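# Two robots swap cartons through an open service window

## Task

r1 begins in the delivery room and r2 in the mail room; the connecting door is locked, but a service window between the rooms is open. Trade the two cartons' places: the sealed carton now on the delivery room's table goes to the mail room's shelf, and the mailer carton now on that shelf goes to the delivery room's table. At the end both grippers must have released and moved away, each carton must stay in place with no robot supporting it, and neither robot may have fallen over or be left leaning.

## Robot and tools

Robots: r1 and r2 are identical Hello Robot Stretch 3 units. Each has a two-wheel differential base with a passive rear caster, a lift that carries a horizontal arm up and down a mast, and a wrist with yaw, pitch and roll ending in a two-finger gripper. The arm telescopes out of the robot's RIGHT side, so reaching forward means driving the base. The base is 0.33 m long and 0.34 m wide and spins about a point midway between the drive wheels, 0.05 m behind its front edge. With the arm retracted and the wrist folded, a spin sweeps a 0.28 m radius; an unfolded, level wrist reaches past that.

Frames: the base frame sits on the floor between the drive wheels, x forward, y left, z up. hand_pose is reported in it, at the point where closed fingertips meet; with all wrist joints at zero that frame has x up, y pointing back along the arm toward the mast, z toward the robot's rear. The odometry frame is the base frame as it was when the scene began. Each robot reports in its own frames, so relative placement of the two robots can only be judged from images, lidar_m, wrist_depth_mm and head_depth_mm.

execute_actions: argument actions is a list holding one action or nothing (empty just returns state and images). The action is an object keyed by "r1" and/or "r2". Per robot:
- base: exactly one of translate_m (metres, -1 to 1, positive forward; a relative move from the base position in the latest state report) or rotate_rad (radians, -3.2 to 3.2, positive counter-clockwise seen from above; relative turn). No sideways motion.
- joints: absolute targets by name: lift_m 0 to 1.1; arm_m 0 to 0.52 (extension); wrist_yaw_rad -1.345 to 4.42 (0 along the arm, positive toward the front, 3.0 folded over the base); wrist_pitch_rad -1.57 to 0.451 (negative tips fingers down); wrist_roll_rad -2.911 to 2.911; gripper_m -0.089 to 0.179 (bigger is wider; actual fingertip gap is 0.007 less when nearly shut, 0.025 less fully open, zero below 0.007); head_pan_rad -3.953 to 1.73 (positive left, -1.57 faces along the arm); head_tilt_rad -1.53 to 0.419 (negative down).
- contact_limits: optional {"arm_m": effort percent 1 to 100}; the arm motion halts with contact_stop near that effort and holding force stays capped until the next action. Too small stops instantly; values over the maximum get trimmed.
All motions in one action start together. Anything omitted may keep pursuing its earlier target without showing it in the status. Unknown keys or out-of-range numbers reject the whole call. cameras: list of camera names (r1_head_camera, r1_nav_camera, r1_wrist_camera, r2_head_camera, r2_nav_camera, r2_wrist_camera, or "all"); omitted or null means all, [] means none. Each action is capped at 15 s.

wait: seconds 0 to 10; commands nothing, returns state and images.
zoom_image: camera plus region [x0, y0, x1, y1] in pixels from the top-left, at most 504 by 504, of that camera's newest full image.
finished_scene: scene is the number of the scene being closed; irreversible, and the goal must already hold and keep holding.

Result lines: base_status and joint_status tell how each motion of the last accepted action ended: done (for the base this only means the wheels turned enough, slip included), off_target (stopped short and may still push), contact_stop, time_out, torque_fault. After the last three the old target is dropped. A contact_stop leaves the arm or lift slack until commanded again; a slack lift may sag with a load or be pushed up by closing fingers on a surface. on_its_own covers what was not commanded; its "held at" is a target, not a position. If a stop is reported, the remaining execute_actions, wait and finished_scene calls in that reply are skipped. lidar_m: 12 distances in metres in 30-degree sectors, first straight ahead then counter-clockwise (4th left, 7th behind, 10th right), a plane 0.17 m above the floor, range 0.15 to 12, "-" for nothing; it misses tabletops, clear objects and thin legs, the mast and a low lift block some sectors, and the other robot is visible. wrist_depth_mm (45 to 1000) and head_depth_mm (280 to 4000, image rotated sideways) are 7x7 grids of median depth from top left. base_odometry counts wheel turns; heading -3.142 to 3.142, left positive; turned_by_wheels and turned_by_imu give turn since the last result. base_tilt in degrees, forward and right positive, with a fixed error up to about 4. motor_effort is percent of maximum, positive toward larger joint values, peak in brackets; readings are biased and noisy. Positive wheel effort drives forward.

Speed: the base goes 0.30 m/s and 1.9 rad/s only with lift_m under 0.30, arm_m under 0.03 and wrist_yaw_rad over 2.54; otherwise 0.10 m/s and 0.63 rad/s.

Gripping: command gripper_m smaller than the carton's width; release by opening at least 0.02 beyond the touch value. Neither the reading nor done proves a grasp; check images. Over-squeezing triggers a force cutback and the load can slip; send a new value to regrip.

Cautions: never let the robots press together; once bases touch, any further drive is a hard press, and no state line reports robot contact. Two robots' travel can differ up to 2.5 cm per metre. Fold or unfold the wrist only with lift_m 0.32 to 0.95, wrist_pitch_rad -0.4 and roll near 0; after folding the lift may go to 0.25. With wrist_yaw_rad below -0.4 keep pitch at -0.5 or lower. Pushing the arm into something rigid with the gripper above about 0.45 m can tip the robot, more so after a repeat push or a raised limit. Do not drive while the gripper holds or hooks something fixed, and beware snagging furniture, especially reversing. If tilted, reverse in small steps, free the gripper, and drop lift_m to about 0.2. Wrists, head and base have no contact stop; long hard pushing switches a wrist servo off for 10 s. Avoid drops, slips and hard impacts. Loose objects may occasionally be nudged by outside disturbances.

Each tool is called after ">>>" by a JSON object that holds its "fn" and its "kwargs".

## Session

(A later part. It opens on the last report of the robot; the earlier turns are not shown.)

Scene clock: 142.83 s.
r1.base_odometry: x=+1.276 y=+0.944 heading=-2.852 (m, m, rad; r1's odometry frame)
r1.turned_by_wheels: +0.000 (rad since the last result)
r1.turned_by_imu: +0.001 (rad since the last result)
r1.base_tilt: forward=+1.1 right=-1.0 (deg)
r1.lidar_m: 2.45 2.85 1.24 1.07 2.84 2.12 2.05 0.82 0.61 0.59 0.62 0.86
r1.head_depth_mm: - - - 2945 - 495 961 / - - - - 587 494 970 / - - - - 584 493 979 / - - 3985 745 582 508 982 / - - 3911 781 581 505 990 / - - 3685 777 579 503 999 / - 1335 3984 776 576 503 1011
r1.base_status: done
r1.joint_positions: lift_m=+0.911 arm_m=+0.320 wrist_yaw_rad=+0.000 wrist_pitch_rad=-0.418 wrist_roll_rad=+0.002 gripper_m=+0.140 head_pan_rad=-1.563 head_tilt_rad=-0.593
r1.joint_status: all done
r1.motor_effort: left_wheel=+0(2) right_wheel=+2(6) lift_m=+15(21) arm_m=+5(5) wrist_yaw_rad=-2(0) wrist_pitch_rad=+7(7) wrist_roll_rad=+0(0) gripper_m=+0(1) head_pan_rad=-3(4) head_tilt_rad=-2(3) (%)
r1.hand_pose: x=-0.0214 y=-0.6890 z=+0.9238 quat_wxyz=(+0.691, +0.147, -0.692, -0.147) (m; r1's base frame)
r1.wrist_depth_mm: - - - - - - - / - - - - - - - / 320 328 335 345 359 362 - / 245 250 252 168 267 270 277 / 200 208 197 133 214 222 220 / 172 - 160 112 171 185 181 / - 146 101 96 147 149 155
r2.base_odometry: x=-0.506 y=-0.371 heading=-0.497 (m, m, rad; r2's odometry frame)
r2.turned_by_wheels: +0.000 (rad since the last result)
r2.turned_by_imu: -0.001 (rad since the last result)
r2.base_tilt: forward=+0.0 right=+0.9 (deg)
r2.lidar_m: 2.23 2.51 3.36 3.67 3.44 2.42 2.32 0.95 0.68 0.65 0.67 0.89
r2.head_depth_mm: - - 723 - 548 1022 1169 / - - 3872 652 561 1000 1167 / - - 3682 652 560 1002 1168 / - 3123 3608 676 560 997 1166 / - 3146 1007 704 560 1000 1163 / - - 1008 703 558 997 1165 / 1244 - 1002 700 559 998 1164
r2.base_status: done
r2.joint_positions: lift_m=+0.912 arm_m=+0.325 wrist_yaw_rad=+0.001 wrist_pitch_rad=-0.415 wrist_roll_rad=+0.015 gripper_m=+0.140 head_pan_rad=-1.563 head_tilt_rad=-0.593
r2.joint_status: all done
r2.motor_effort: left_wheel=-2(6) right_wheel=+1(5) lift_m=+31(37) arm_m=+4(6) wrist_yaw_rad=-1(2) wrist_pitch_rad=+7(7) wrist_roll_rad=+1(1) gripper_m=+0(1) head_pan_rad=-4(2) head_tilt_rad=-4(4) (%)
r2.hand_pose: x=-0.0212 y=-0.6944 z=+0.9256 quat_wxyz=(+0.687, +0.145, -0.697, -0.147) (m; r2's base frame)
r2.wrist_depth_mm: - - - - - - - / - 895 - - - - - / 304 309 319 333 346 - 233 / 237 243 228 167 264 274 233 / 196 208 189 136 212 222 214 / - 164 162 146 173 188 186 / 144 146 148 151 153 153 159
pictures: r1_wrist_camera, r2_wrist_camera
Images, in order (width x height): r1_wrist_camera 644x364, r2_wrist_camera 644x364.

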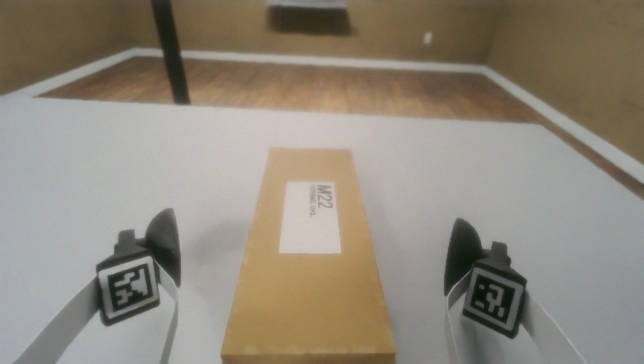

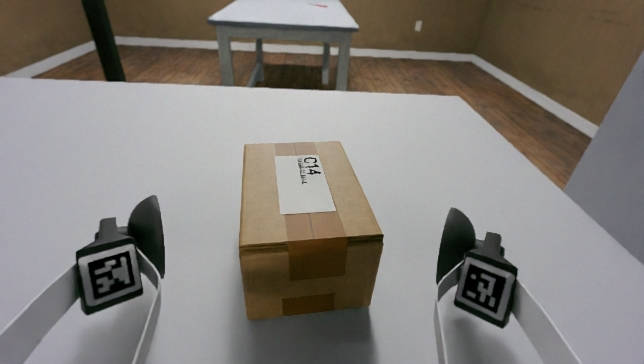

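>>> {"fn": "execute_actions", "kwargs": {"actions": [{"r1":{"joints":{"arm_m":0.33,"gripper_m":0.025}},"r2":{"joints":{"arm_m":0.335,"lift_m":0.908,"gripper_m":0.015}}}], "cameras": ["r1_wrist_camera","r2_wrist_camera"]}}

>>> {"fn": "execute_actions", "kwargs": {"actions": [{"r1":{"joints":{"lift_m":0.945}},"r2":{"joints":{"lift_m":0.945}}}], "cameras": ["r1_wrist_camera","r2_wrist_camera"]}}

Scene clock: 145.70 s.
r1.base_odometry: x=+1.276 y=+0.944 heading=-2.852 (m, m, rad; r1's odometry frame)
r1.turned_by_wheels: +0.000 (rad since the last result)
r1.turned_by_imu: +0.001 (rad since the last result)
r1.base_tilt: forward=+1.1 right=-1.0 (deg)
r1.lidar_m: 2.44 2.85 1.24 1.07 2.84 2.12 2.06 0.82 0.61 0.59 0.62 0.87
r1.head_depth_mm: - - - - - 495 963 / - - - 721 585 495 969 / - - - - 585 492 977 / - - - 729 582 508 984 / - - - 782 581 506 992 / - - 3649 777 577 505 999 / - 1327 3901 772 577 503 1008
r1.base_status: not commanded
r1.joint_positions: lift_m=+0.911 arm_m=+0.330 wrist_yaw_rad=+0.000 wrist_pitch_rad=-0.418 wrist_roll_rad=+0.002 gripper_m=+0.026 head_pan_rad=-1.563 head_tilt_rad=-0.593
r1.joint_status: all done
r1.motor_effort: left_wheel=+1(0) right_wheel=+2(3) lift_m=+16(15) arm_m=+4(4) wrist_yaw_rad=+0(0) wrist_pitch_rad=+7(7) wrist_roll_rad=+0(0) gripper_m=-19(93) head_pan_rad=-3(3) head_tilt_rad=-2(2) (%)
r1.hand_pose: x=-0.0214 y=-0.6990 z=+0.9238 quat_wxyz=(+0.691, +0.147, -0.692, -0.147) (m; r1's base frame)
r1.wrist_depth_mm: - - - - - - - / - - - - - - - / 319 326 336 347 356 366 - / 244 247 252 167 267 269 275 / 199 202 144 133 220 216 219 / 167 174 115 112 164 179 181 / 144 146 101 96 147 153 154
r2.base_odometry: x=-0.506 y=-0.371 heading=-0.497 (m, m, rad; r2's odometry frame)
r2.turned_by_wheels: +0.000 (rad since the last result)
r2.turned_by_imu: +0.000 (rad since the last result)
r2.base_tilt: forward=+0.0 right=+0.8 (deg)
r2.lidar_m: 2.23 2.51 3.36 3.68 3.42 2.42 2.32 0.95 0.68 0.65 0.67 0.89
r2.head_depth_mm: - - 703 - 549 1031 1166 / - - - 651 561 1002 1166 / - - 3683 650 561 997 1162 / - 3211 3631 677 561 998 1167 / - 3107 1011 705 560 1005 1162 / - - 1005 706 558 999 1157 / 1243 - 1005 701 557 990 1162
r2.base_status: not commanded
r2.joint_positions: lift_m=+0.908 arm_m=+0.335 wrist_yaw_rad=+0.001 wrist_pitch_rad=-0.415 wrist_roll_rad=+0.015 gripper_m=+0.016 head_pan_rad=-1.563 head_tilt_rad=-0.593
r2.joint_status: all done
r2.motor_effort: left_wheel=-2(2) right_wheel=+1(2) lift_m=+32(31) arm_m=+4(2) wrist_yaw_rad=-1(2) wrist_pitch_rad=+8(8) wrist_roll_rad=+1(1) gripper_m=-22(95) head_pan_rad=-2(4) head_tilt_rad=-3(4) (%)
r2.hand_pose: x=-0.0213 y=-0.7044 z=+0.9216 quat_wxyz=(+0.687, +0.145, -0.697, -0.147) (m; r2's base frame)
r2.wrist_depth_mm: - - - - - - - / - 855 - - - - - / 293 300 313 324 336 - - / 229 234 220 160 256 263 233 / 190 194 128 130 208 212 212 / 161 162 129 132 - 177 179 / 143 141 141 144 149 152 154
pictures: r1_wrist_camera, r2_wrist_camera
Images, in order (width x height): r1_wrist_camera 644x364, r2_wrist_camera 644x364.

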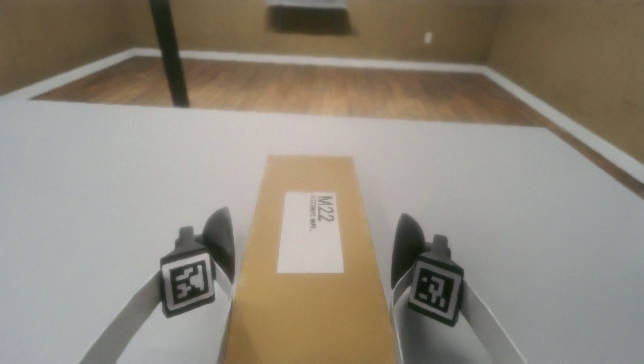

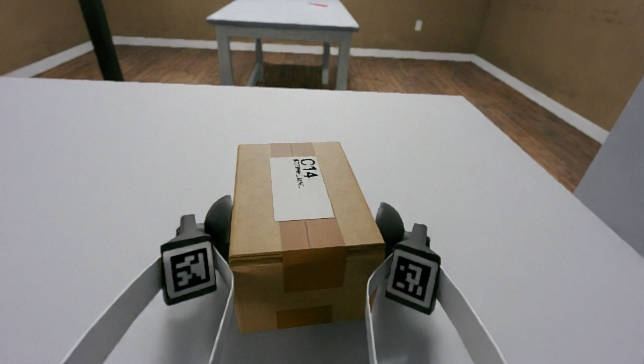

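Scene clock: 146.83 s.
r1.base_odometry: x=+1.276 y=+0.944 heading=-2.852 (m, m, rad; r1's odometry frame)
r1.turned_by_wheels: +0.000 (rad since the last result)
r1.turned_by_imu: +0.000 (rad since the last result)
r1.base_tilt: forward=+1.1 right=-1.0 (deg)
r1.lidar_m: 2.45 2.86 1.24 1.07 2.84 2.12 2.05 0.82 0.61 0.59 0.62 0.87
r1.head_depth_mm: - - - - 567 496 969 / - - - 722 586 494 970 / - - - 714 585 493 979 / - - - 714 583 508 984 / - - 3962 781 580 506 991 / - - 3689 777 579 504 997 / - 1420 3944 773 577 503 1009
r1.base_status: not commanded
r1.joint_positions: lift_m=+0.945 arm_m=+0.330 wrist_yaw_rad=+0.000 wrist_pitch_rad=-0.421 wrist_roll_rad=+0.002 gripper_m=+0.026 head_pan_rad=-1.563 head_tilt_rad=-0.593
r1.joint_status: all done
r1.motor_effort: left_wheel=+0(1) right_wheel=+2(2) lift_m=+25(27) arm_m=+5(5) wrist_yaw_rad=-1(1) wrist_pitch_rad=+8(7) wrist_roll_rad=+0(0) gripper_m=-18(19) head_pan_rad=-4(4) head_tilt_rad=-3(3) (%)
r1.hand_pose: x=-0.0215 y=-0.6987 z=+0.9568 quat_wxyz=(+0.691, +0.148, -0.692, -0.148) (m; r1's base frame)
r1.wrist_depth_mm: - - - - - - - / - - - - - - - / 395 399 - - - - - / 300 305 310 320 325 330 - / 243 247 250 166 265 260 268 / 203 209 128 124 208 221 222 / 177 178 170 99 179 187 189
r2.base_odometry: x=-0.506 y=-0.371 heading=-0.497 (m, m, rad; r2's odometry frame)
r2.turned_by_wheels: +0.000 (rad since the last result)
r2.turned_by_imu: +0.000 (rad since the last result)
r2.base_tilt: forward=+0.0 right=+0.8 (deg)
r2.lidar_m: 2.23 2.51 3.38 3.67 3.43 2.41 2.33 0.95 0.68 0.65 0.67 0.89
r2.head_depth_mm: - - 679 - 555 1004 1169 / - - - 677 561 998 1171 / - - - 678 561 1003 1167 / - 3157 2321 693 560 998 1156 / - 3142 1005 704 560 995 1162 / - - 1005 702 556 998 1162 / 1225 - 1009 702 558 1000 1153
r2.base_status: not commanded
r2.joint_positions: lift_m=+0.945 arm_m=+0.335 wrist_yaw_rad=+0.001 wrist_pitch_rad=-0.422 wrist_roll_rad=+0.015 gripper_m=+0.019 head_pan_rad=-1.563 head_tilt_rad=-0.593
r2.joint_status: all done
r2.motor_effort: left_wheel=-2(2) right_wheel=+2(1) lift_m=+48(49) arm_m=+4(4) wrist_yaw_rad=-2(2) wrist_pitch_rad=+11(11) wrist_roll_rad=+1(1) gripper_m=-20(21) head_pan_rad=-4(4) head_tilt_rad=-5(4) (%)
r2.hand_pose: x=-0.0213 y=-0.7036 z=+0.9566 quat_wxyz=(+0.686, +0.147, -0.696, -0.149) (m; r2's base frame)
r2.wrist_depth_mm: - - - - - - - / - - - - - - - / 359 371 384 401 412 - - / 287 293 274 159 318 356 232 / 237 242 128 130 258 262 231 / 201 204 129 132 202 220 216 / 179 177 177 177 186 191 192
pictures: r1_wrist_camera, r2_wrist_camera
Images, in order (width x height): r1_wrist_camera 644x364, r2_wrist_camera 644x364.

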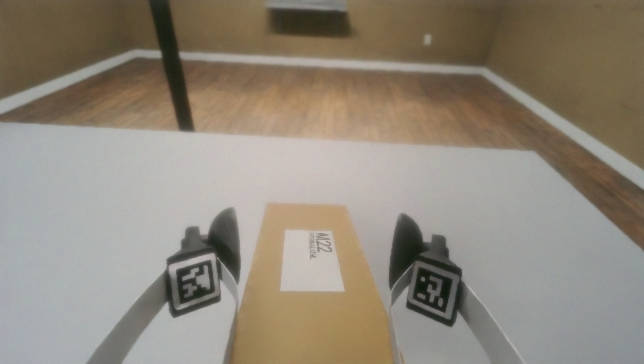

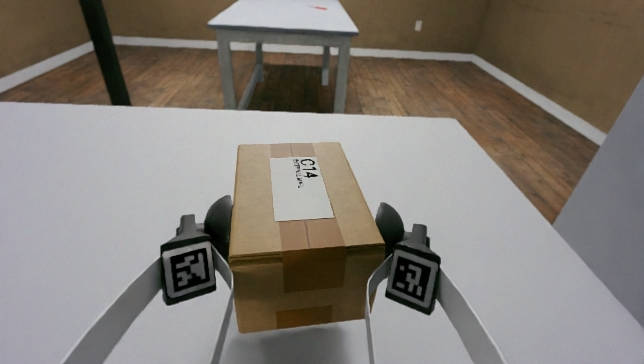

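>>> {"fn": "execute_actions", "kwargs": {"actions": [{"r1":{"joints":{"lift_m":0.911}},"r2":{"joints":{"arm_m":0.2}}}], "cameras": []}}

>>> {"fn": "execute_actions", "kwargs": {"actions": [{"r1":{"joints":{"gripper_m":0.13}},"r2":{"joints":{"arm_m":0.0}}}], "cameras": []}}

>>> {"fn": "execute_actions", "kwargs": {"actions": [{"r1":{"joints":{"lift_m":1.005,"arm_m":0.40}},"r2":{"base":{"rotate_rad":1.57},"joints":{"wrist_yaw_rad":2.62,"head_pan_rad":0,"head_tilt_rad":-0.4}}}], "cameras": []}}

>>> {"fn": "execute_actions", "kwargs": {"actions": [{"r1":{"joints":{"wrist_pitch_rad":-0.89}},"r2":{"base":{"translate_m":0.12},"joints":{"lift_m":0.76}}}], "cameras": ["r1_wrist_camera","r1_head_camera"]}}

Scene clock: 151.83 s.
r1.base_odometry: x=+1.276 y=+0.944 heading=-2.852 (m, m, rad; r1's odometry frame)
r1.turned_by_wheels: +0.000 (rad since the last result)
r1.turned_by_imu: +0.001 (rad since the last result)
r1.base_tilt: forward=+1.1 right=-1.0 (deg)
r1.lidar_m: 2.45 2.86 1.24 1.07 2.84 2.11 2.05 0.82 0.61 0.59 0.62 0.87
r1.head_depth_mm: - - - - - 496 962 / - - - 722 587 495 970 / - - - - 584 493 980 / - - - 746 582 507 987 / - - 3988 783 581 506 991 / - - 3676 779 578 504 997 / - 1366 3943 773 576 502 1007
r1.base_status: not commanded
r1.joint_positions: lift_m=+0.911 arm_m=+0.330 wrist_yaw_rad=+0.000 wrist_pitch_rad=-0.396 wrist_roll_rad=+0.001 gripper_m=+0.026 head_pan_rad=-1.563 head_tilt_rad=-0.593
r1.joint_status: all done
r1.motor_effort: left_wheel=+0(0) right_wheel=+2(2) lift_m=+13(21) arm_m=+5(5) wrist_yaw_rad=-1(1) wrist_pitch_rad=-2(8) wrist_roll_rad=+0(0) gripper_m=-16(18) head_pan_rad=-3(4) head_tilt_rad=-2(3) (%)
r1.hand_pose: x=-0.0215 y=-0.7018 z=+0.9291 quat_wxyz=(+0.693, +0.139, -0.693, -0.139) (m; r1's base frame)
r1.wrist_depth_mm: - - - - - - - / - - - - - - - / 345 354 362 374 - - - / 260 264 270 182 282 289 310 / 209 212 207 142 228 227 231 / 174 179 118 117 - 188 189 / 151 151 144 100 153 159 160
r2.base_odometry: x=-0.506 y=-0.371 heading=-0.497 (m, m, rad; r2's odometry frame)
r2.turned_by_wheels: +0.000 (rad since the last result)
r2.turned_by_imu: -0.001 (rad since the last result)
r2.base_tilt: forward=+0.1 right=+0.9 (deg)
r2.lidar_m: 2.23 2.51 3.34 3.66 3.42 2.41 2.32 0.95 0.68 0.65 0.67 0.89
r2.head_depth_mm: - - 726 - 562 1004 1171 / - - 3851 - 548 1003 1163 / - - 3331 - 549 997 1169 / - 3159 1018 650 561 996 1158 / - 3145 1009 706 559 998 1164 / - - 1011 704 557 999 1166 / 1245 - 1003 704 556 997 1155
r2.base_status: not commanded
r2.joint_positions: lift_m=+0.945 arm_m=+0.200 wrist_yaw_rad=+0.001 wrist_pitch_rad=-0.422 wrist_roll_rad=+0.015 gripper_m=+0.019 head_pan_rad=-1.563 head_tilt_rad=-0.593
r2.joint_status: all done
r2.motor_effort: left_wheel=-2(2) right_wheel=+1(1) lift_m=+46(46) arm_m=-4(7) wrist_yaw_rad=-1(1) wrist_pitch_rad=+10(10) wrist_roll_rad=+1(1) gripper_m=-20(21) head_pan_rad=-3(3) head_tilt_rad=-4(3) (%)
r2.hand_pose: x=-0.0213 y=-0.5692 z=+0.9565 quat_wxyz=(+0.686, +0.148, -0.696, -0.149) (m; r2's base frame)
r2.wrist_depth_mm: - - - - - - 240 / 498 510 - - - - 239 / 364 372 390 398 413 345 237 / 285 294 275 160 319 311 248 / 237 242 127 130 260 265 268 / 200 203 129 132 203 222 232 / 179 178 176 178 186 191 193
pictures: none
No camera images: the call's "cameras" was empty. Leave "cameras" out to get every camera's image.

Scene clock: 154.53 s.
r1.base_odometry: x=+1.276 y=+0.944 heading=-2.852 (m, m, rad; r1's odometry frame)
r1.turned_by_wheels: +0.000 (rad since the last result)
r1.turned_by_imu: +0.001 (rad since the last result)
r1.base_tilt: forward=+1.1 right=-1.0 (deg)
r1.lidar_m: 2.45 2.86 1.24 1.07 2.83 2.11 2.05 0.82 0.61 0.59 0.62 0.86
r1.head_depth_mm: - - - - - 494 961 / - - - 718 586 494 971 / - - - - 585 493 980 / - - - 745 583 506 985 / - - 3959 779 581 507 988 / - - 3632 776 578 504 996 / - 1130 3440 776 577 503 1005
r1.base_status: not commanded
r1.joint_positions: lift_m=+0.911 arm_m=+0.330 wrist_yaw_rad=+0.001 wrist_pitch_rad=-0.412 wrist_roll_rad=+0.000 gripper_m=+0.130 head_pan_rad=-1.563 head_tilt_rad=-0.593
r1.joint_status: all done
r1.motor_effort: left_wheel=+1(0) right_wheel=+1(2) lift_m=+15(16) arm_m=+4(5) wrist_yaw_rad=-1(1) wrist_pitch_rad=+4(4) wrist_roll_rad=+1(1) gripper_m=+0(82) head_pan_rad=-4(3) head_tilt_rad=-2(2) (%)
r1.hand_pose: x=-0.0213 y=-0.6998 z=+0.9252 quat_wxyz=(+0.692, +0.145, -0.692, -0.145) (m; r1's base frame)
r1.wrist_depth_mm: 501 - - - - - - / - - - - - - - / 323 330 342 350 361 379 - / 247 253 254 172 268 273 283 / 202 211 200 136 214 220 222 / 169 - 162 113 173 185 184 / - 147 102 97 148 150 157
r2.base_odometry: x=-0.506 y=-0.371 heading=-0.497 (m, m, rad; r2's odometry frame)
r2.turned_by_wheels: +0.000 (rad since the last result)
r2.turned_by_imu: +0.000 (rad since the last result)
r2.base_tilt: forward=+0.1 right=+0.8 (deg)
r2.lidar_m: 2.23 2.51 3.36 3.65 3.42 2.42 2.32 0.95 0.68 0.65 0.66 0.89
r2.head_depth_mm: - - 721 703 582 - - / - - 3358 709 571 - - / - - 2470 707 - - - / - 3171 1014 708 580 999 1173 / - 3163 1008 703 560 995 1162 / - - 1008 704 559 1000 1162 / 1251 - 1009 703 558 999 1161
r2.base_status: not commanded
r2.joint_positions: lift_m=+0.945 arm_m=+0.000 wrist_yaw_rad=+0.001 wrist_pitch_rad=-0.422 wrist_roll_rad=+0.015 gripper_m=+0.019 head_pan_rad=-1.563 head_tilt_rad=-0.593
r2.joint_status: all done
r2.motor_effort: left_wheel=-2(2) right_wheel=+1(1) lift_m=+47(46) arm_m=-4(1) wrist_yaw_rad=-2(2) wrist_pitch_rad=+11(11) wrist_roll_rad=+1(1) gripper_m=-21(20) head_pan_rad=-4(3) head_tilt_rad=-4(4) (%)
r2.hand_pose: x=-0.0213 y=-0.3692 z=+0.9565 quat_wxyz=(+0.686, +0.148, -0.696, -0.149) (m; r2's base frame)
r2.wrist_depth_mm: 643 - - - - 374 375 / 464 521 542 576 553 406 408 / 365 374 390 406 415 437 452 / 288 294 277 159 318 345 499 / 238 243 128 130 262 265 552 / 585 589 129 132 261 641 643 / 671 702 688 709 717 747 768
pictures: none
No camera images: the call's "cameras" was empty. Leave "cameras" out to get every camera's image.

Scene clock: 157.97 s.
r1.base_odometry: x=+1.276 y=+0.944 heading=-2.852 (m, m, rad; r1's odometry frame)
r1.turned_by_wheels: +0.000 (rad since the last result)
r1.turned_by_imu: +0.001 (rad since the last result)
r1.base_tilt: forward=+1.1 right=-1.0 (deg)
r1.lidar_m: 2.45 2.86 1.24 1.07 2.84 2.11 2.05 0.82 0.61 0.59 0.62 0.86
r1.head_depth_mm: - - - 759 588 496 961 / - - 3769 790 587 494 971 / - - - 787 584 493 972 / - - - 716 582 507 981 / - - 3971 781 581 506 990 / - 1402 3916 780 578 504 996 / 1171 - 3359 773 576 503 1005
r1.base_status: not commanded
r1.joint_positions: lift_m=+1.005 arm_m=+0.400 wrist_yaw_rad=+0.001 wrist_pitch_rad=-0.413 wrist_roll_rad=+0.000 gripper_m=+0.130 head_pan_rad=-1.563 head_tilt_rad=-0.593
r1.joint_status: all done
r1.motor_effort: left_wheel=+0(1) right_wheel=+2(2) lift_m=+24(26) arm_m=+6(4) wrist_yaw_rad=-2(1) wrist_pitch_rad=+5(4) wrist_roll_rad=+1(1) gripper_m=+0(0) head_pan_rad=-3(3) head_tilt_rad=-2(3) (%)
r1.hand_pose: x=-0.0213 y=-0.7696 z=+1.0185 quat_wxyz=(+0.692, +0.146, -0.692, -0.145) (m; r1's base frame)
r1.wrist_depth_mm: - - 646 - - - - / - - - - - - - / - - - - - - - / - - - - - - - / 328 344 340 345 348 358 - / 274 - 282 287 288 299 - / 238 241 242 244 247 245 256
r2.base_odometry: x=-0.506 y=-0.371 heading=+1.073 (m, m, rad; r2's odometry frame)
r2.turned_by_wheels: +1.570 (rad since the last result)
r2.turned_by_imu: +1.577 (rad since the last result)
r2.base_tilt: forward=+0.0 right=+0.8 (deg)
r2.lidar_m: 3.66 3.44 2.42 2.32 0.96 0.68 0.65 0.67 0.89 2.20 2.51 3.35
r2.head_depth_mm: 3156 3344 3677 3376 2262 1697 1377 / 3140 3429 3645 3303 2279 1703 1366 / 3190 3390 3695 3281 2256 1705 1367 / 3166 3381 3640 3338 2238 1706 1373 / 3132 3365 3679 3253 2251 1698 1362 / 3137 3376 3634 3315 2260 1690 1355 / 3107 3305 3634 3255 2250 1683 1348
r2.base_status: done
r2.joint_positions: lift_m=+0.945 arm_m=+0.000 wrist_yaw_rad=+2.617 wrist_pitch_rad=-0.422 wrist_roll_rad=+0.015 gripper_m=+0.019 head_pan_rad=-0.007 head_tilt_rad=-0.409
r2.joint_status: all done
r2.motor_effort: left_wheel=-2(5) right_wheel=+1(7) lift_m=+47(47) arm_m=-3(4) wrist_yaw_rad=+3(4) wrist_pitch_rad=+11(10) wrist_roll_rad=+1(1) gripper_m=-21(21) head_pan_rad=+4(46) head_tilt_rad=+3(18) (%)
r2.hand_pose: x=+0.0909 y=+0.0484 z=+0.9565 quat_wxyz=(+0.322, +0.711, -0.039, +0.624) (m; r2's base frame)
r2.wrist_depth_mm: - - - - - - - / - - - - - - - / - - - - - - - / - - - 160 - - - / - - 128 130 - - - / - - 129 132 - - - / - - - - - - -
pictures: none
No camera images: the call's "cameras" was empty. Leave "cameras" out to get every camera's image.

Scene clock: 160.67 s.
r1.base_odometry: x=+1.276 y=+0.944 heading=-2.852 (m, m, rad; r1's odometry frame)
r1.turned_by_wheels: +0.000 (rad since the last result)
r1.turned_by_imu: +0.001 (rad since the last result)
r1.base_tilt: forward=+1.1 right=-1.0 (deg)
r1.lidar_m: 2.45 2.86 1.24 1.07 2.85 2.11 2.05 0.82 0.61 0.59 0.62 0.86
r1.head_depth_mm: - - - 758 588 495 966 / - - 3816 790 586 494 972 / - - - 750 584 493 977 / - - - 703 583 507 985 / - - 3426 779 578 507 990 / - - 1610 779 578 504 999 / - - 1466 772 577 503 1004
r1.base_status: not commanded
r1.joint_positions: lift_m=+1.005 arm_m=+0.400 wrist_yaw_rad=+0.001 wrist_pitch_rad=-0.896 wrist_roll_rad=+0.000 gripper_m=+0.130 head_pan_rad=-1.563 head_tilt_rad=-0.593
r1.joint_status: all done
r1.motor_effort: left_wheel=+0(1) right_wheel=+2(2) lift_m=+24(24) arm_m=+4(5) wrist_yaw_rad=-1(2) wrist_pitch_rad=+2(5) wrist_roll_rad=+1(1) gripper_m=+1(0) head_pan_rad=-4(3) head_tilt_rad=-3(3) (%)
r1.hand_pose: x=-0.0215 y=-0.6859 z=+0.9283 quat_wxyz=(+0.637, +0.307, -0.637, -0.306) (m; r1's base frame)
r1.wrist_depth_mm: 283 286 288 295 301 304 - / 254 255 258 263 265 271 273 / 227 230 234 172 239 242 245 / 207 209 209 156 216 219 223 / 191 196 192 143 199 203 201 / 177 - 177 132 183 187 187 / - 166 162 122 170 170 173
r2.base_odometry: x=-0.448 y=-0.266 heading=+1.073 (m, m, rad; r2's odometry frame)
r2.turned_by_wheels: +0.000 (rad since the last result)
r2.turned_by_imu: +0.000 (rad since the last result)
r2.base_tilt: forward=+0.0 right=+0.9 (deg)
r2.lidar_m: 3.55 3.44 2.43 2.31 1.14 0.81 0.77 0.79 1.05 2.44 2.51 3.32
r2.head_depth_mm: 3022 3250 3616 3311 2250 1695 1363 / 3090 3311 3562 3317 2235 1717 1358 / 2996 3291 3556 3294 2259 1692 1366 / 3059 3277 3556 3344 2222 1699 1366 / 3046 3242 3549 3316 2208 1683 1369 / 3030 3252 3535 3260 2217 1690 1359 / 2988 3219 3551 3292 2232 1691 1359
r2.base_status: done
r2.joint_positions: lift_m=+0.760 arm_m=+0.000 wrist_yaw_rad=+2.617 wrist_pitch_rad=-0.422 wrist_roll_rad=+0.015 gripper_m=+0.019 head_pan_rad=-0.007 head_tilt_rad=-0.408
r2.joint_status: all done
r2.motor_effort: left_wheel=-2(2) right_wheel=+1(7) lift_m=+33(39) arm_m=-4(4) wrist_yaw_rad=+1(2) wrist_pitch_rad=+11(11) wrist_roll_rad=+1(1) gripper_m=-21(21) head_pan_rad=+3(3) head_tilt_rad=+3(3) (%)
r2.hand_pose: x=+0.0908 y=+0.0484 z=+0.7719 quat_wxyz=(+0.322, +0.711, -0.038, +0.624) (m; r2's base frame)
r2.wrist_depth_mm: - - - - - - - / - - - - - - - / - - - - - - - / - - - 160 - - - / - - 128 130 - - - / - - 129 132 - - - / - 909 892 901 943 947 961
pictures: r1_head_camera (sideways: a quarter turn clockwise sets it upright), r1_wrist_camera
Images, in order (width x height): r1_head_camera 896x504, r1_wrist_camera 644x364.

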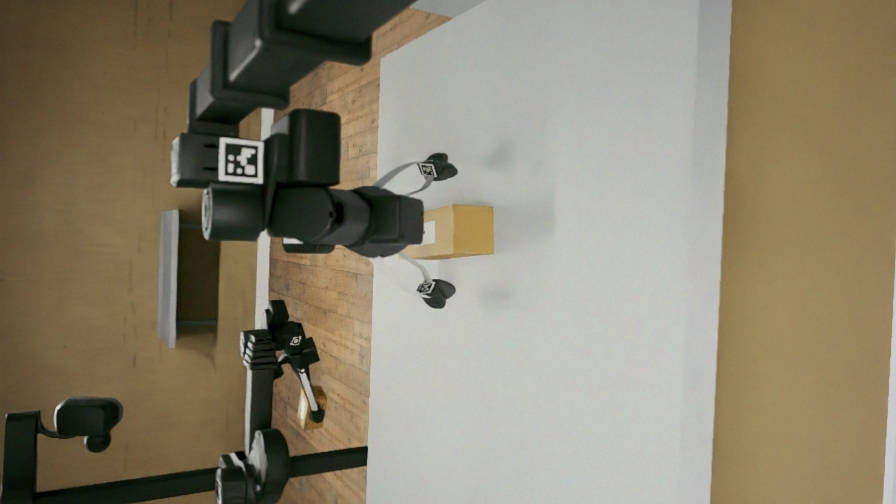

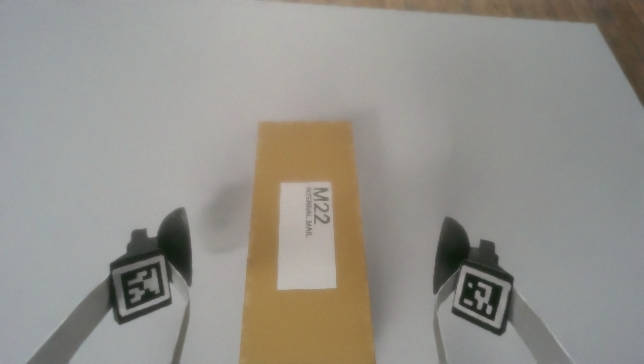

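>>> {"fn": "execute_actions", "kwargs": {"actions": [{"r1":{"joints":{"lift_m":0.99,"gripper_m":0.005}},"r2":{"base":{"translate_m":0.12},"joints":{"lift_m":0.58}}}], "cameras": ["r1_wrist_camera"]}}

>>> {"fn": "execute_actions", "kwargs": {"actions": [{"r1":{"joints":{"lift_m":1.03}},"r2":{"base":{"translate_m":0.05},"joints":{"lift_m":0.5}}}], "cameras": ["r1_wrist_camera","r1_head_camera"]}}

Scene clock: 164.13 s.
r1.base_odometry: x=+1.276 y=+0.944 heading=-2.852 (m, m, rad; r1's odometry frame)
r1.turned_by_wheels: +0.000 (rad since the last result)
r1.turned_by_imu: +0.001 (rad since the last result)
r1.base_tilt: forward=+1.1 right=-1.1 (deg)
r1.lidar_m: 2.45 2.85 1.24 1.07 2.84 2.11 2.05 0.82 0.61 0.59 0.62 0.87
r1.head_depth_mm: - - - 756 589 495 962 / - - 3778 792 586 494 970 / - - - 750 586 494 978 / - - - 695 584 507 983 / - - 3705 782 580 506 991 / - - 3419 776 579 505 997 / 1336 - 1609 776 577 503 1003
r1.base_status: not commanded
r1.joint_positions: lift_m=+0.990 arm_m=+0.400 wrist_yaw_rad=+0.001 wrist_pitch_rad=-0.877 wrist_roll_rad=+0.000 gripper_m=+0.006 head_pan_rad=-1.563 head_tilt_rad=-0.593
r1.joint_status: all done
r1.motor_effort: left_wheel=+0(0) right_wheel=+2(3) lift_m=+13(19) arm_m=+4(5) wrist_yaw_rad=-1(0) wrist_pitch_rad=-6(6) wrist_roll_rad=+1(1) gripper_m=-19(93) head_pan_rad=-3(3) head_tilt_rad=-2(2) (%)
r1.hand_pose: x=-0.0215 y=-0.6899 z=+0.9167 quat_wxyz=(+0.640, +0.301, -0.640, -0.301) (m; r1's base frame)
r1.wrist_depth_mm: 274 275 281 286 290 297 - / 242 245 249 253 256 261 263 / 218 221 223 160 228 231 234 / 198 199 199 144 206 209 212 / 181 183 136 132 190 190 191 / 167 168 122 121 - 175 176 / 154 155 154 112 159 162 163
r2.base_odometry: x=-0.391 y=-0.160 heading=+1.073 (m, m, rad; r2's odometry frame)
r2.turned_by_wheels: +0.000 (rad since the last result)
r2.turned_by_imu: +0.000 (rad since the last result)
r2.base_tilt: forward=+0.0 right=+0.8 (deg)
r2.lidar_m: 3.42 3.44 2.44 2.31 1.31 0.93 0.89 0.91 1.21 2.43 2.50 3.33
r2.head_depth_mm: 2964 3221 3440 3339 2260 1687 1377 / 2960 3190 3410 3340 2283 1707 1360 / 2938 3208 3455 3324 2241 1722 1358 / 2895 3146 3412 3295 2254 1708 1375 / 2955 3159 3375 3306 2249 1689 1353 / 2898 3189 3365 3213 2233 1700 1370 / 2954 3163 3397 3239 2219 1673 1352
r2.base_status: done
r2.joint_positions: lift_m=+0.580 arm_m=+0.000 wrist_yaw_rad=+2.617 wrist_pitch_rad=-0.422 wrist_roll_rad=+0.015 gripper_m=+0.019 head_pan_rad=-0.007 head_tilt_rad=-0.408
r2.joint_status: all done
r2.motor_effort: left_wheel=-2(3) right_wheel=+1(6) lift_m=+32(33) arm_m=-3(4) wrist_yaw_rad=+1(2) wrist_pitch_rad=+11(11) wrist_roll_rad=+1(1) gripper_m=-20(21) head_pan_rad=+4(3) head_tilt_rad=+3(2) (%)
r2.hand_pose: x=+0.0908 y=+0.0484 z=+0.5919 quat_wxyz=(+0.322, +0.711, -0.038, +0.624) (m; r2's base frame)
r2.wrist_depth_mm: - - - - - - - / - - - - - - - / - - - - - - - / - - - 160 - - - / 937 974 128 130 - - - / 813 834 129 132 - 885 900 / - 710 708 715 745 768 774
pictures: r1_wrist_camera
Images, in order (width x height): r1_wrist_camera 644x364.

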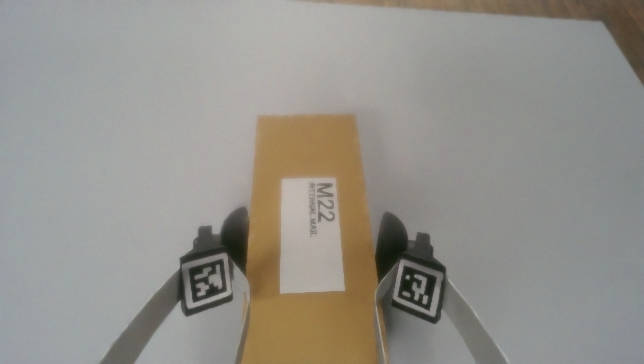

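Scene clock: 165.80 s.
r1.base_odometry: x=+1.276 y=+0.944 heading=-2.852 (m, m, rad; r1's odometry frame)
r1.turned_by_wheels: +0.000 (rad since the last result)
r1.turned_by_imu: +0.000 (rad since the last result)
r1.base_tilt: forward=+1.1 right=-1.0 (deg)
r1.lidar_m: 2.45 2.86 1.25 1.07 2.84 2.11 2.05 0.82 0.61 0.59 0.62 0.87
r1.head_depth_mm: - - 3821 757 587 496 963 / - - 3760 791 587 494 972 / - - 3727 751 584 492 977 / - - 3988 699 581 507 985 / - - - 781 580 506 993 / - - 3995 776 579 504 998 / - - 3669 774 574 503 1009
r1.base_status: not commanded
r1.joint_positions: lift_m=+1.030 arm_m=+0.400 wrist_yaw_rad=+0.001 wrist_pitch_rad=-0.902 wrist_roll_rad=+0.000 gripper_m=+0.006 head_pan_rad=-1.563 head_tilt_rad=-0.593
r1.joint_status: all done
r1.motor_effort: left_wheel=+0(1) right_wheel=+2(2) lift_m=+24(26) arm_m=+3(5) wrist_yaw_rad=-1(1) wrist_pitch_rad=+5(5) wrist_roll_rad=+1(1) gripper_m=-18(19) head_pan_rad=-4(4) head_tilt_rad=-2(3) (%)
r1.hand_pose: x=-0.0215 y=-0.6846 z=+0.9524 quat_wxyz=(+0.637, +0.309, -0.636, -0.308) (m; r1's base frame)
r1.wrist_depth_mm: 315 321 324 329 - - - / 283 286 290 295 301 302 - / 256 258 262 262 268 270 280 / 234 235 236 154 242 247 248 / 215 216 178 138 227 226 228 / 199 201 125 123 200 208 211 / 185 187 185 112 190 193 194
r2.base_odometry: x=-0.367 y=-0.116 heading=+1.073 (m, m, rad; r2's odometry frame)
r2.turned_by_wheels: +0.000 (rad since the last result)
r2.turned_by_imu: +0.000 (rad since the last result)
r2.base_tilt: forward=+0.0 right=+0.8 (deg)
r2.lidar_m: 3.37 3.47 2.44 2.31 1.39 0.99 0.94 0.96 1.28 2.43 2.49 3.30
r2.head_depth_mm: 2941 3158 3332 3378 2272 1721 1361 / 2924 3116 3416 3419 2270 1718 1366 / 2899 3098 3344 3328 2244 1696 1363 / 2925 3085 3413 3323 2250 1700 1367 / 2875 3114 3337 3283 2239 1709 1367 / 2914 3112 3341 3292 2231 1691 1356 / 2848 3036 3292 3275 2216 1690 1348
r2.base_status: done
r2.joint_positions: lift_m=+0.500 arm_m=+0.000 wrist_yaw_rad=+2.617 wrist_pitch_rad=-0.422 wrist_roll_rad=+0.015 gripper_m=+0.019 head_pan_rad=-0.007 head_tilt_rad=-0.408
r2.joint_status: all done
r2.motor_effort: left_wheel=-2(3) right_wheel=+2(6) lift_m=+32(32) arm_m=-3(4) wrist_yaw_rad=+1(2) wrist_pitch_rad=+10(11) wrist_roll_rad=+1(1) gripper_m=-19(20) head_pan_rad=+3(3) head_tilt_rad=+3(2) (%)
r2.hand_pose: x=+0.0908 y=+0.0484 z=+0.5119 quat_wxyz=(+0.322, +0.711, -0.038, +0.624) (m; r2's base frame)
r2.wrist_depth_mm: - - - - - - - / - - - - - - - / - - - - - - - / - - 970 159 - - - / 845 850 128 130 916 962 964 / 739 721 129 132 - 785 801 / - 638 629 645 680 681 698
pictures: r1_head_camera (sideways: a quarter turn clockwise sets it upright), r1_wrist_camera
Images, in order (width x height): r1_head_camera 896x504, r1_wrist_camera 644x364.

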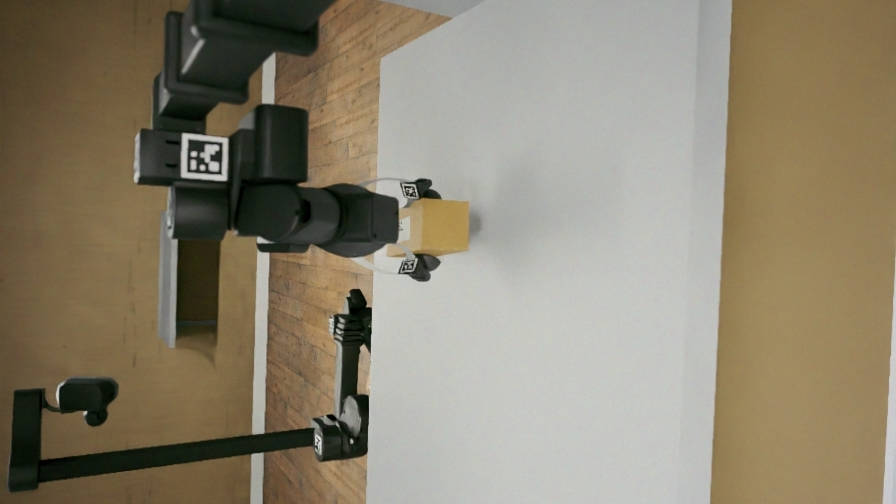

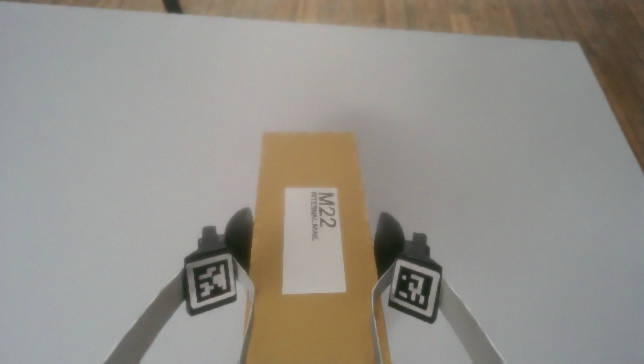

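>>> {"fn": "execute_actions", "kwargs": {"actions": [{"r1":{"joints":{"lift_m":1.05,"arm_m":0.2,"gripper_m":0.0}},"r2":{"base":{"translate_m":0.17},"joints":{"lift_m":0.29}}}], "cameras": ["r1_wrist_camera","r1_head_camera"]}}

Scene clock: 170.20 s.
r1.base_odometry: x=+1.276 y=+0.944 heading=-2.852 (m, m, rad; r1's odometry frame)
r1.turned_by_wheels: +0.000 (rad since the last result)
r1.turned_by_imu: +0.001 (rad since the last result)
r1.base_tilt: forward=+1.1 right=-1.1 (deg)
r1.lidar_m: 2.46 2.86 1.24 1.07 2.83 2.11 2.06 0.82 0.61 0.59 0.62 0.86
r1.head_depth_mm: - - - 758 588 496 960 / - - - 771 586 494 970 / - - - - 544 493 980 / - - - 826 526 507 985 / - - 3991 779 580 506 992 / - - 3669 777 578 504 998 / - - 3893 772 575 503 1006
r1.base_status: not commanded
r1.joint_positions: lift_m=+1.050 arm_m=+0.200 wrist_yaw_rad=+0.001 wrist_pitch_rad=-0.903 wrist_roll_rad=+0.000 gripper_m=+0.001 head_pan_rad=-1.563 head_tilt_rad=-0.593
r1.joint_status: all done
r1.motor_effort: left_wheel=+1(1) right_wheel=+2(2) lift_m=+25(28) arm_m=-6(6) wrist_yaw_rad=-1(1) wrist_pitch_rad=+5(4) wrist_roll_rad=+1(1) gripper_m=-19(51) head_pan_rad=-3(4) head_tilt_rad=-4(3) (%)
r1.hand_pose: x=-0.0215 y=-0.4850 z=+0.9723 quat_wxyz=(+0.636, +0.309, -0.636, -0.309) (m; r1's base frame)
r1.wrist_depth_mm: 346 348 356 356 367 371 - / 306 313 316 323 324 329 299 / 281 281 286 294 290 297 289 / 256 258 261 154 267 272 273 / 235 237 142 137 249 247 250 / 218 220 124 124 222 228 230 / 204 205 202 112 209 211 214
r2.base_odometry: x=-0.286 y=+0.033 heading=+1.073 (m, m, rad; r2's odometry frame)
r2.turned_by_wheels: +0.000 (rad since the last result)
r2.turned_by_imu: +0.000 (rad since the last result)
r2.base_tilt: forward=+0.0 right=+0.9 (deg)
r2.lidar_m: 3.21 3.30 2.43 2.32 1.59 1.16 1.11 1.14 1.51 2.43 2.48 3.30
r2.head_depth_mm: 2789 2979 3209 3375 2281 1713 1370 / 2769 2976 3218 3344 2267 1717 1377 / 2791 2972 3139 3274 2271 1701 1370 / 2759 2947 3112 3326 2270 1690 1370 / 2747 2957 3095 3333 2277 1691 1358 / 2784 2899 3165 3369 2244 1700 1357 / 2731 2966 3134 3278 2217 1685 1357
r2.base_status: done
r2.joint_positions: lift_m=+0.290 arm_m=+0.000 wrist_yaw_rad=+2.617 wrist_pitch_rad=-0.423 wrist_roll_rad=+0.015 gripper_m=+0.019 head_pan_rad=-0.007 head_tilt_rad=-0.407
r2.joint_status: all done
r2.motor_effort: left_wheel=-2(8) right_wheel=+2(7) lift_m=+32(33) arm_m=-4(3) wrist_yaw_rad=+2(1) wrist_pitch_rad=+11(11) wrist_roll_rad=+1(1) gripper_m=-20(20) head_pan_rad=+4(3) head_tilt_rad=+2(3) (%)
r2.hand_pose: x=+0.0908 y=+0.0484 z=+0.3019 quat_wxyz=(+0.323, +0.711, -0.038, +0.624) (m; r2's base frame)
r2.wrist_depth_mm: - - - - - - - / - - - - - - - / 871 893 939 956 984 - - / 691 701 649 159 757 776 797 / 563 583 127 131 615 636 647 / 481 506 128 132 483 530 533 / - - 420 425 446 457 461
pictures: r1_head_camera (sideways: a quarter turn clockwise sets it upright), r1_wrist_camera
Images, in order (width x height): r1_head_camera 896x504, r1_wrist_camera 644x364.

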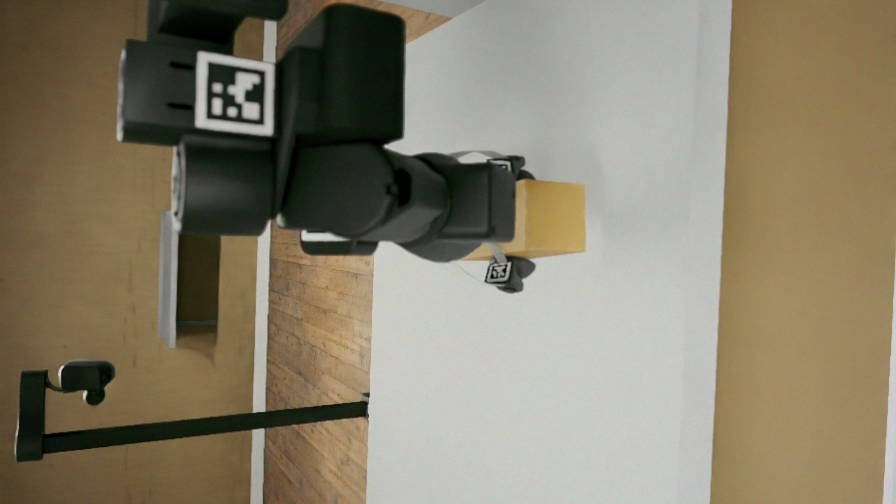

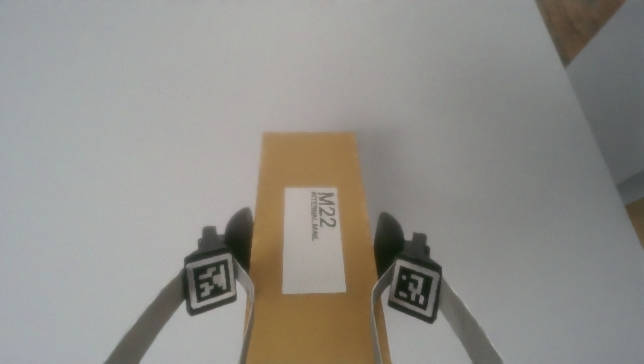

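>>> {"fn": "execute_actions", "kwargs": {"actions": [{"r1":{"base":{"rotate_rad":1.83},"joints":{"arm_m":0.005,"head_pan_rad":-0.5,"head_tilt_rad":-0.8}},"r2":{"base":{"translate_m":0.7}}}], "cameras": []}}

>>> {"fn": "execute_actions", "kwargs": {"actions": [{"r1":{"base":{"translate_m":0.6},"joints":{"lift_m":0.93}},"r2":{"base":{"translate_m":1}}}], "cameras": ["r1_nav_camera","r2_head_camera"]}}

Scene clock: 175.80 s.
r1.base_odometry: x=+1.276 y=+0.944 heading=-1.022 (m, m, rad; r1's odometry frame)
r1.turned_by_wheels: +1.830 (rad since the last result)
r1.turned_by_imu: +1.819 (rad since the last result)
r1.base_tilt: forward=+1.1 right=-1.1 (deg)
r1.lidar_m: 3.77 2.32 2.05 1.12 0.67 0.59 0.59 0.70 1.28 2.73 1.24 1.07
r1.head_depth_mm: 3546 3737 1320 1920 1608 1357 1168 / 3433 1486 2279 1860 1600 1350 1161 / 3312 1477 2283 1960 1602 1345 1162 / 3232 1457 1191 1960 1591 1345 1163 / 3119 1450 1169 1888 1550 1338 1152 / 3129 1639 2237 1883 1580 1340 1152 / 3166 3314 2508 1949 1579 1329 1146
r1.base_status: done
r1.joint_positions: lift_m=+1.050 arm_m=+0.005 wrist_yaw_rad=+0.001 wrist_pitch_rad=-0.903 wrist_roll_rad=+0.000 gripper_m=+0.001 head_pan_rad=-0.507 head_tilt_rad=-0.790
r1.joint_status: all done
r1.motor_effort: left_wheel=+0(3) right_wheel=+3(9) lift_m=+25(24) arm_m=-5(5) wrist_yaw_rad=-1(1) wrist_pitch_rad=+5(5) wrist_roll_rad=+1(1) gripper_m=-20(19) head_pan_rad=+3(44) head_tilt_rad=-3(16) (%)
r1.hand_pose: x=-0.0215 y=-0.2900 z=+0.9723 quat_wxyz=(+0.636, +0.309, -0.636, -0.309) (m; r1's base frame)
r1.wrist_depth_mm: - - - - - - - / - - - - - - - / - - - - - - 940 / - - - 155 - - 905 / - - 143 137 - - 815 / - - 125 123 - - 770 / 973 - 963 112 - - 735
r2.base_odometry: x=+0.048 y=+0.648 heading=+1.073 (m, m, rad; r2's odometry frame)
r2.turned_by_wheels: +0.000 (rad since the last result)
r2.turned_by_imu: +0.000 (rad since the last result)
r2.base_tilt: forward=+0.0 right=+0.9 (deg)
r2.lidar_m: 2.51 2.59 2.48 2.34 2.41 1.90 1.80 1.86 2.47 2.39 2.46 2.64
r2.head_depth_mm: 2142 2327 2479 2737 2257 1696 1373 / 2148 2339 2522 2687 2262 1694 1377 / 2148 2302 2438 2715 2257 1693 1366 / 2107 2284 2439 2684 2262 1708 1359 / 2138 2266 2445 2711 2247 1695 1352 / 2088 2292 2433 2695 2248 1699 1362 / 2129 2293 2458 2673 2234 1686 1356
r2.base_status: done
r2.joint_positions: lift_m=+0.290 arm_m=+0.000 wrist_yaw_rad=+2.617 wrist_pitch_rad=-0.423 wrist_roll_rad=+0.015 gripper_m=+0.019 head_pan_rad=-0.007 head_tilt_rad=-0.407
r2.joint_status: not commanded
r2.motor_effort: left_wheel=-2(6) right_wheel=+1(10) lift_m=+32(32) arm_m=-4(3) wrist_yaw_rad=+2(1) wrist_pitch_rad=+11(11) wrist_roll_rad=+1(1) gripper_m=-20(21) head_pan_rad=+4(4) head_tilt_rad=+2(2) (%)
r2.hand_pose: x=+0.0908 y=+0.0484 z=+0.3019 quat_wxyz=(+0.322, +0.711, -0.038, +0.624) (m; r2's base frame)
r2.wrist_depth_mm: - - - - - - - / - - - - - - - / 883 914 915 967 983 - - / 686 699 660 159 784 775 796 / 561 574 128 130 624 630 647 / 490 498 128 132 - 529 537 / - - 418 425 448 456 463
pictures: none
No camera images: the call's "cameras" was empty. Leave "cameras" out to get every camera's image.

Scene clock: 182.97 s.
r1.base_odometry: x=+1.588 y=+0.432 heading=-1.022 (m, m, rad; r1's odometry frame)
r1.turned_by_wheels: +0.000 (rad since the last result)
r1.turned_by_imu: +0.003 (rad since the last result)
r1.base_tilt: forward=+1.1 right=-1.0 (deg)
r1.lidar_m: 3.19 2.12 1.87 1.87 1.33 1.17 1.17 1.39 2.48 0.95 0.96 0.52
r1.head_depth_mm: 2969 1499 1046 802 1524 1348 1167 / 2889 1486 1043 799 1518 1347 1160 / 2834 1476 1039 797 771 1261 1162 / 2803 1469 1027 881 1501 1286 1158 / 2746 1776 2242 1906 1585 1337 1156 / 2688 3025 2524 1941 1586 1333 1150 / 2598 2965 2540 1949 1568 1328 1151
r1.base_status: done
r1.joint_positions: lift_m=+0.930 arm_m=+0.005 wrist_yaw_rad=+0.001 wrist_pitch_rad=-0.903 wrist_roll_rad=+0.000 gripper_m=+0.001 head_pan_rad=-0.507 head_tilt_rad=-0.790
r1.joint_status: all done
r1.motor_effort: left_wheel=+0(4) right_wheel=+3(8) lift_m=+16(19) arm_m=-5(5) wrist_yaw_rad=-1(1) wrist_pitch_rad=+4(4) wrist_roll_rad=+1(1) gripper_m=-20(20) head_pan_rad=+3(3) head_tilt_rad=-4(4) (%)
r1.hand_pose: x=-0.0215 y=-0.2900 z=+0.8528 quat_wxyz=(+0.636, +0.309, -0.636, -0.309) (m; r1's base frame)
r1.wrist_depth_mm: 383 - - - - - - / 411 - - - - - - / - - - - - - - / - - - 155 - - - / - - 143 137 - - - / 552 949 125 124 932 973 - / 849 859 870 112 898 906 915
r2.base_odometry: x=+0.526 y=+1.527 heading=+1.073 (m, m, rad; r2's odometry frame)
r2.turned_by_wheels: +0.000 (rad since the last result)
r2.turned_by_imu: +0.000 (rad since the last result)
r2.base_tilt: forward=+0.0 right=+0.8 (deg)
r2.lidar_m: 1.51 1.56 2.08 2.41 2.48 2.94 2.80 2.89 2.48 2.36 2.24 1.59
r2.head_depth_mm: 1274 1378 1486 1605 1763 1725 1372 / 1266 1371 1496 1377 1762 1695 1369 / 1267 1360 1477 1383 1769 1713 1378 / 1264 1365 1465 1358 1756 1706 1356 / 1260 1353 1479 1370 1759 1696 1365 / 1265 1357 1463 1363 1748 1682 1368 / 1263 1347 1451 1348 1743 1692 1358
r2.base_status: done
r2.joint_positions: lift_m=+0.290 arm_m=+0.000 wrist_yaw_rad=+2.617 wrist_pitch_rad=-0.423 wrist_roll_rad=+0.015 gripper_m=+0.019 head_pan_rad=-0.007 head_tilt_rad=-0.407
r2.joint_status: not commanded
r2.motor_effort: left_wheel=-2(6) right_wheel=+1(9) lift_m=+32(32) arm_m=-3(3) wrist_yaw_rad=+1(2) wrist_pitch_rad=+11(11) wrist_roll_rad=+1(1) gripper_m=-20(20) head_pan_rad=+3(3) head_tilt_rad=+3(3) (%)
r2.hand_pose: x=+0.0908 y=+0.0484 z=+0.3019 quat_wxyz=(+0.322, +0.711, -0.038, +0.624) (m; r2's base frame)
r2.wrist_depth_mm: - - - - - - - / - - - - - - - / 862 861 909 961 981 - - / 683 704 662 160 757 790 813 / 560 579 128 130 616 629 652 / 486 496 128 132 - 528 538 / - - 423 427 450 452 462
pictures: r1_nav_camera (sideways: a quarter turn counterclockwise sets it upright), r2_head_camera (sideways: a quarter turn clockwise sets it upright)
Images, in order (width x height): r1_nav_camera 672x504, r2_head_camera 896x504.

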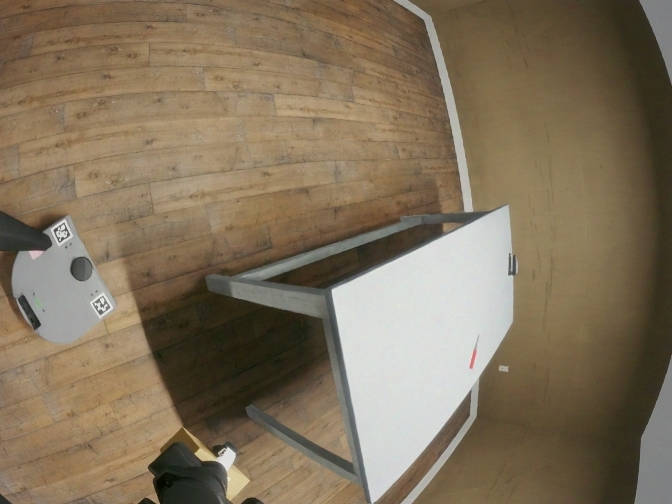

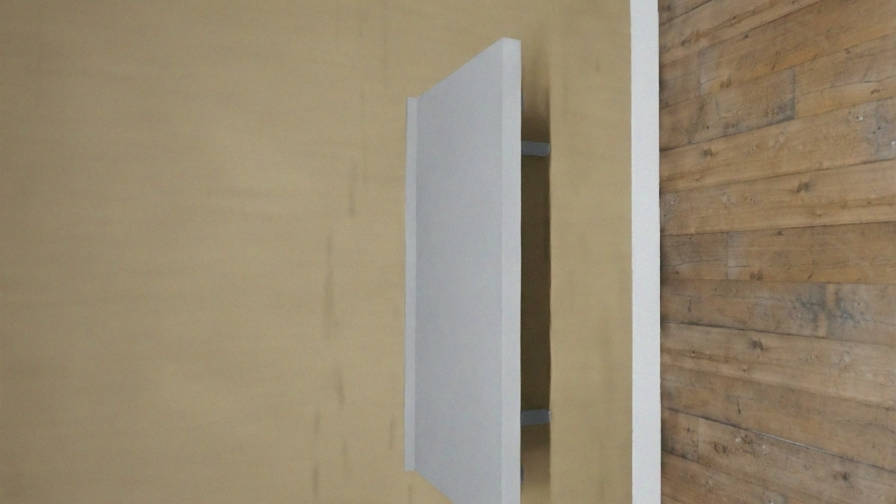

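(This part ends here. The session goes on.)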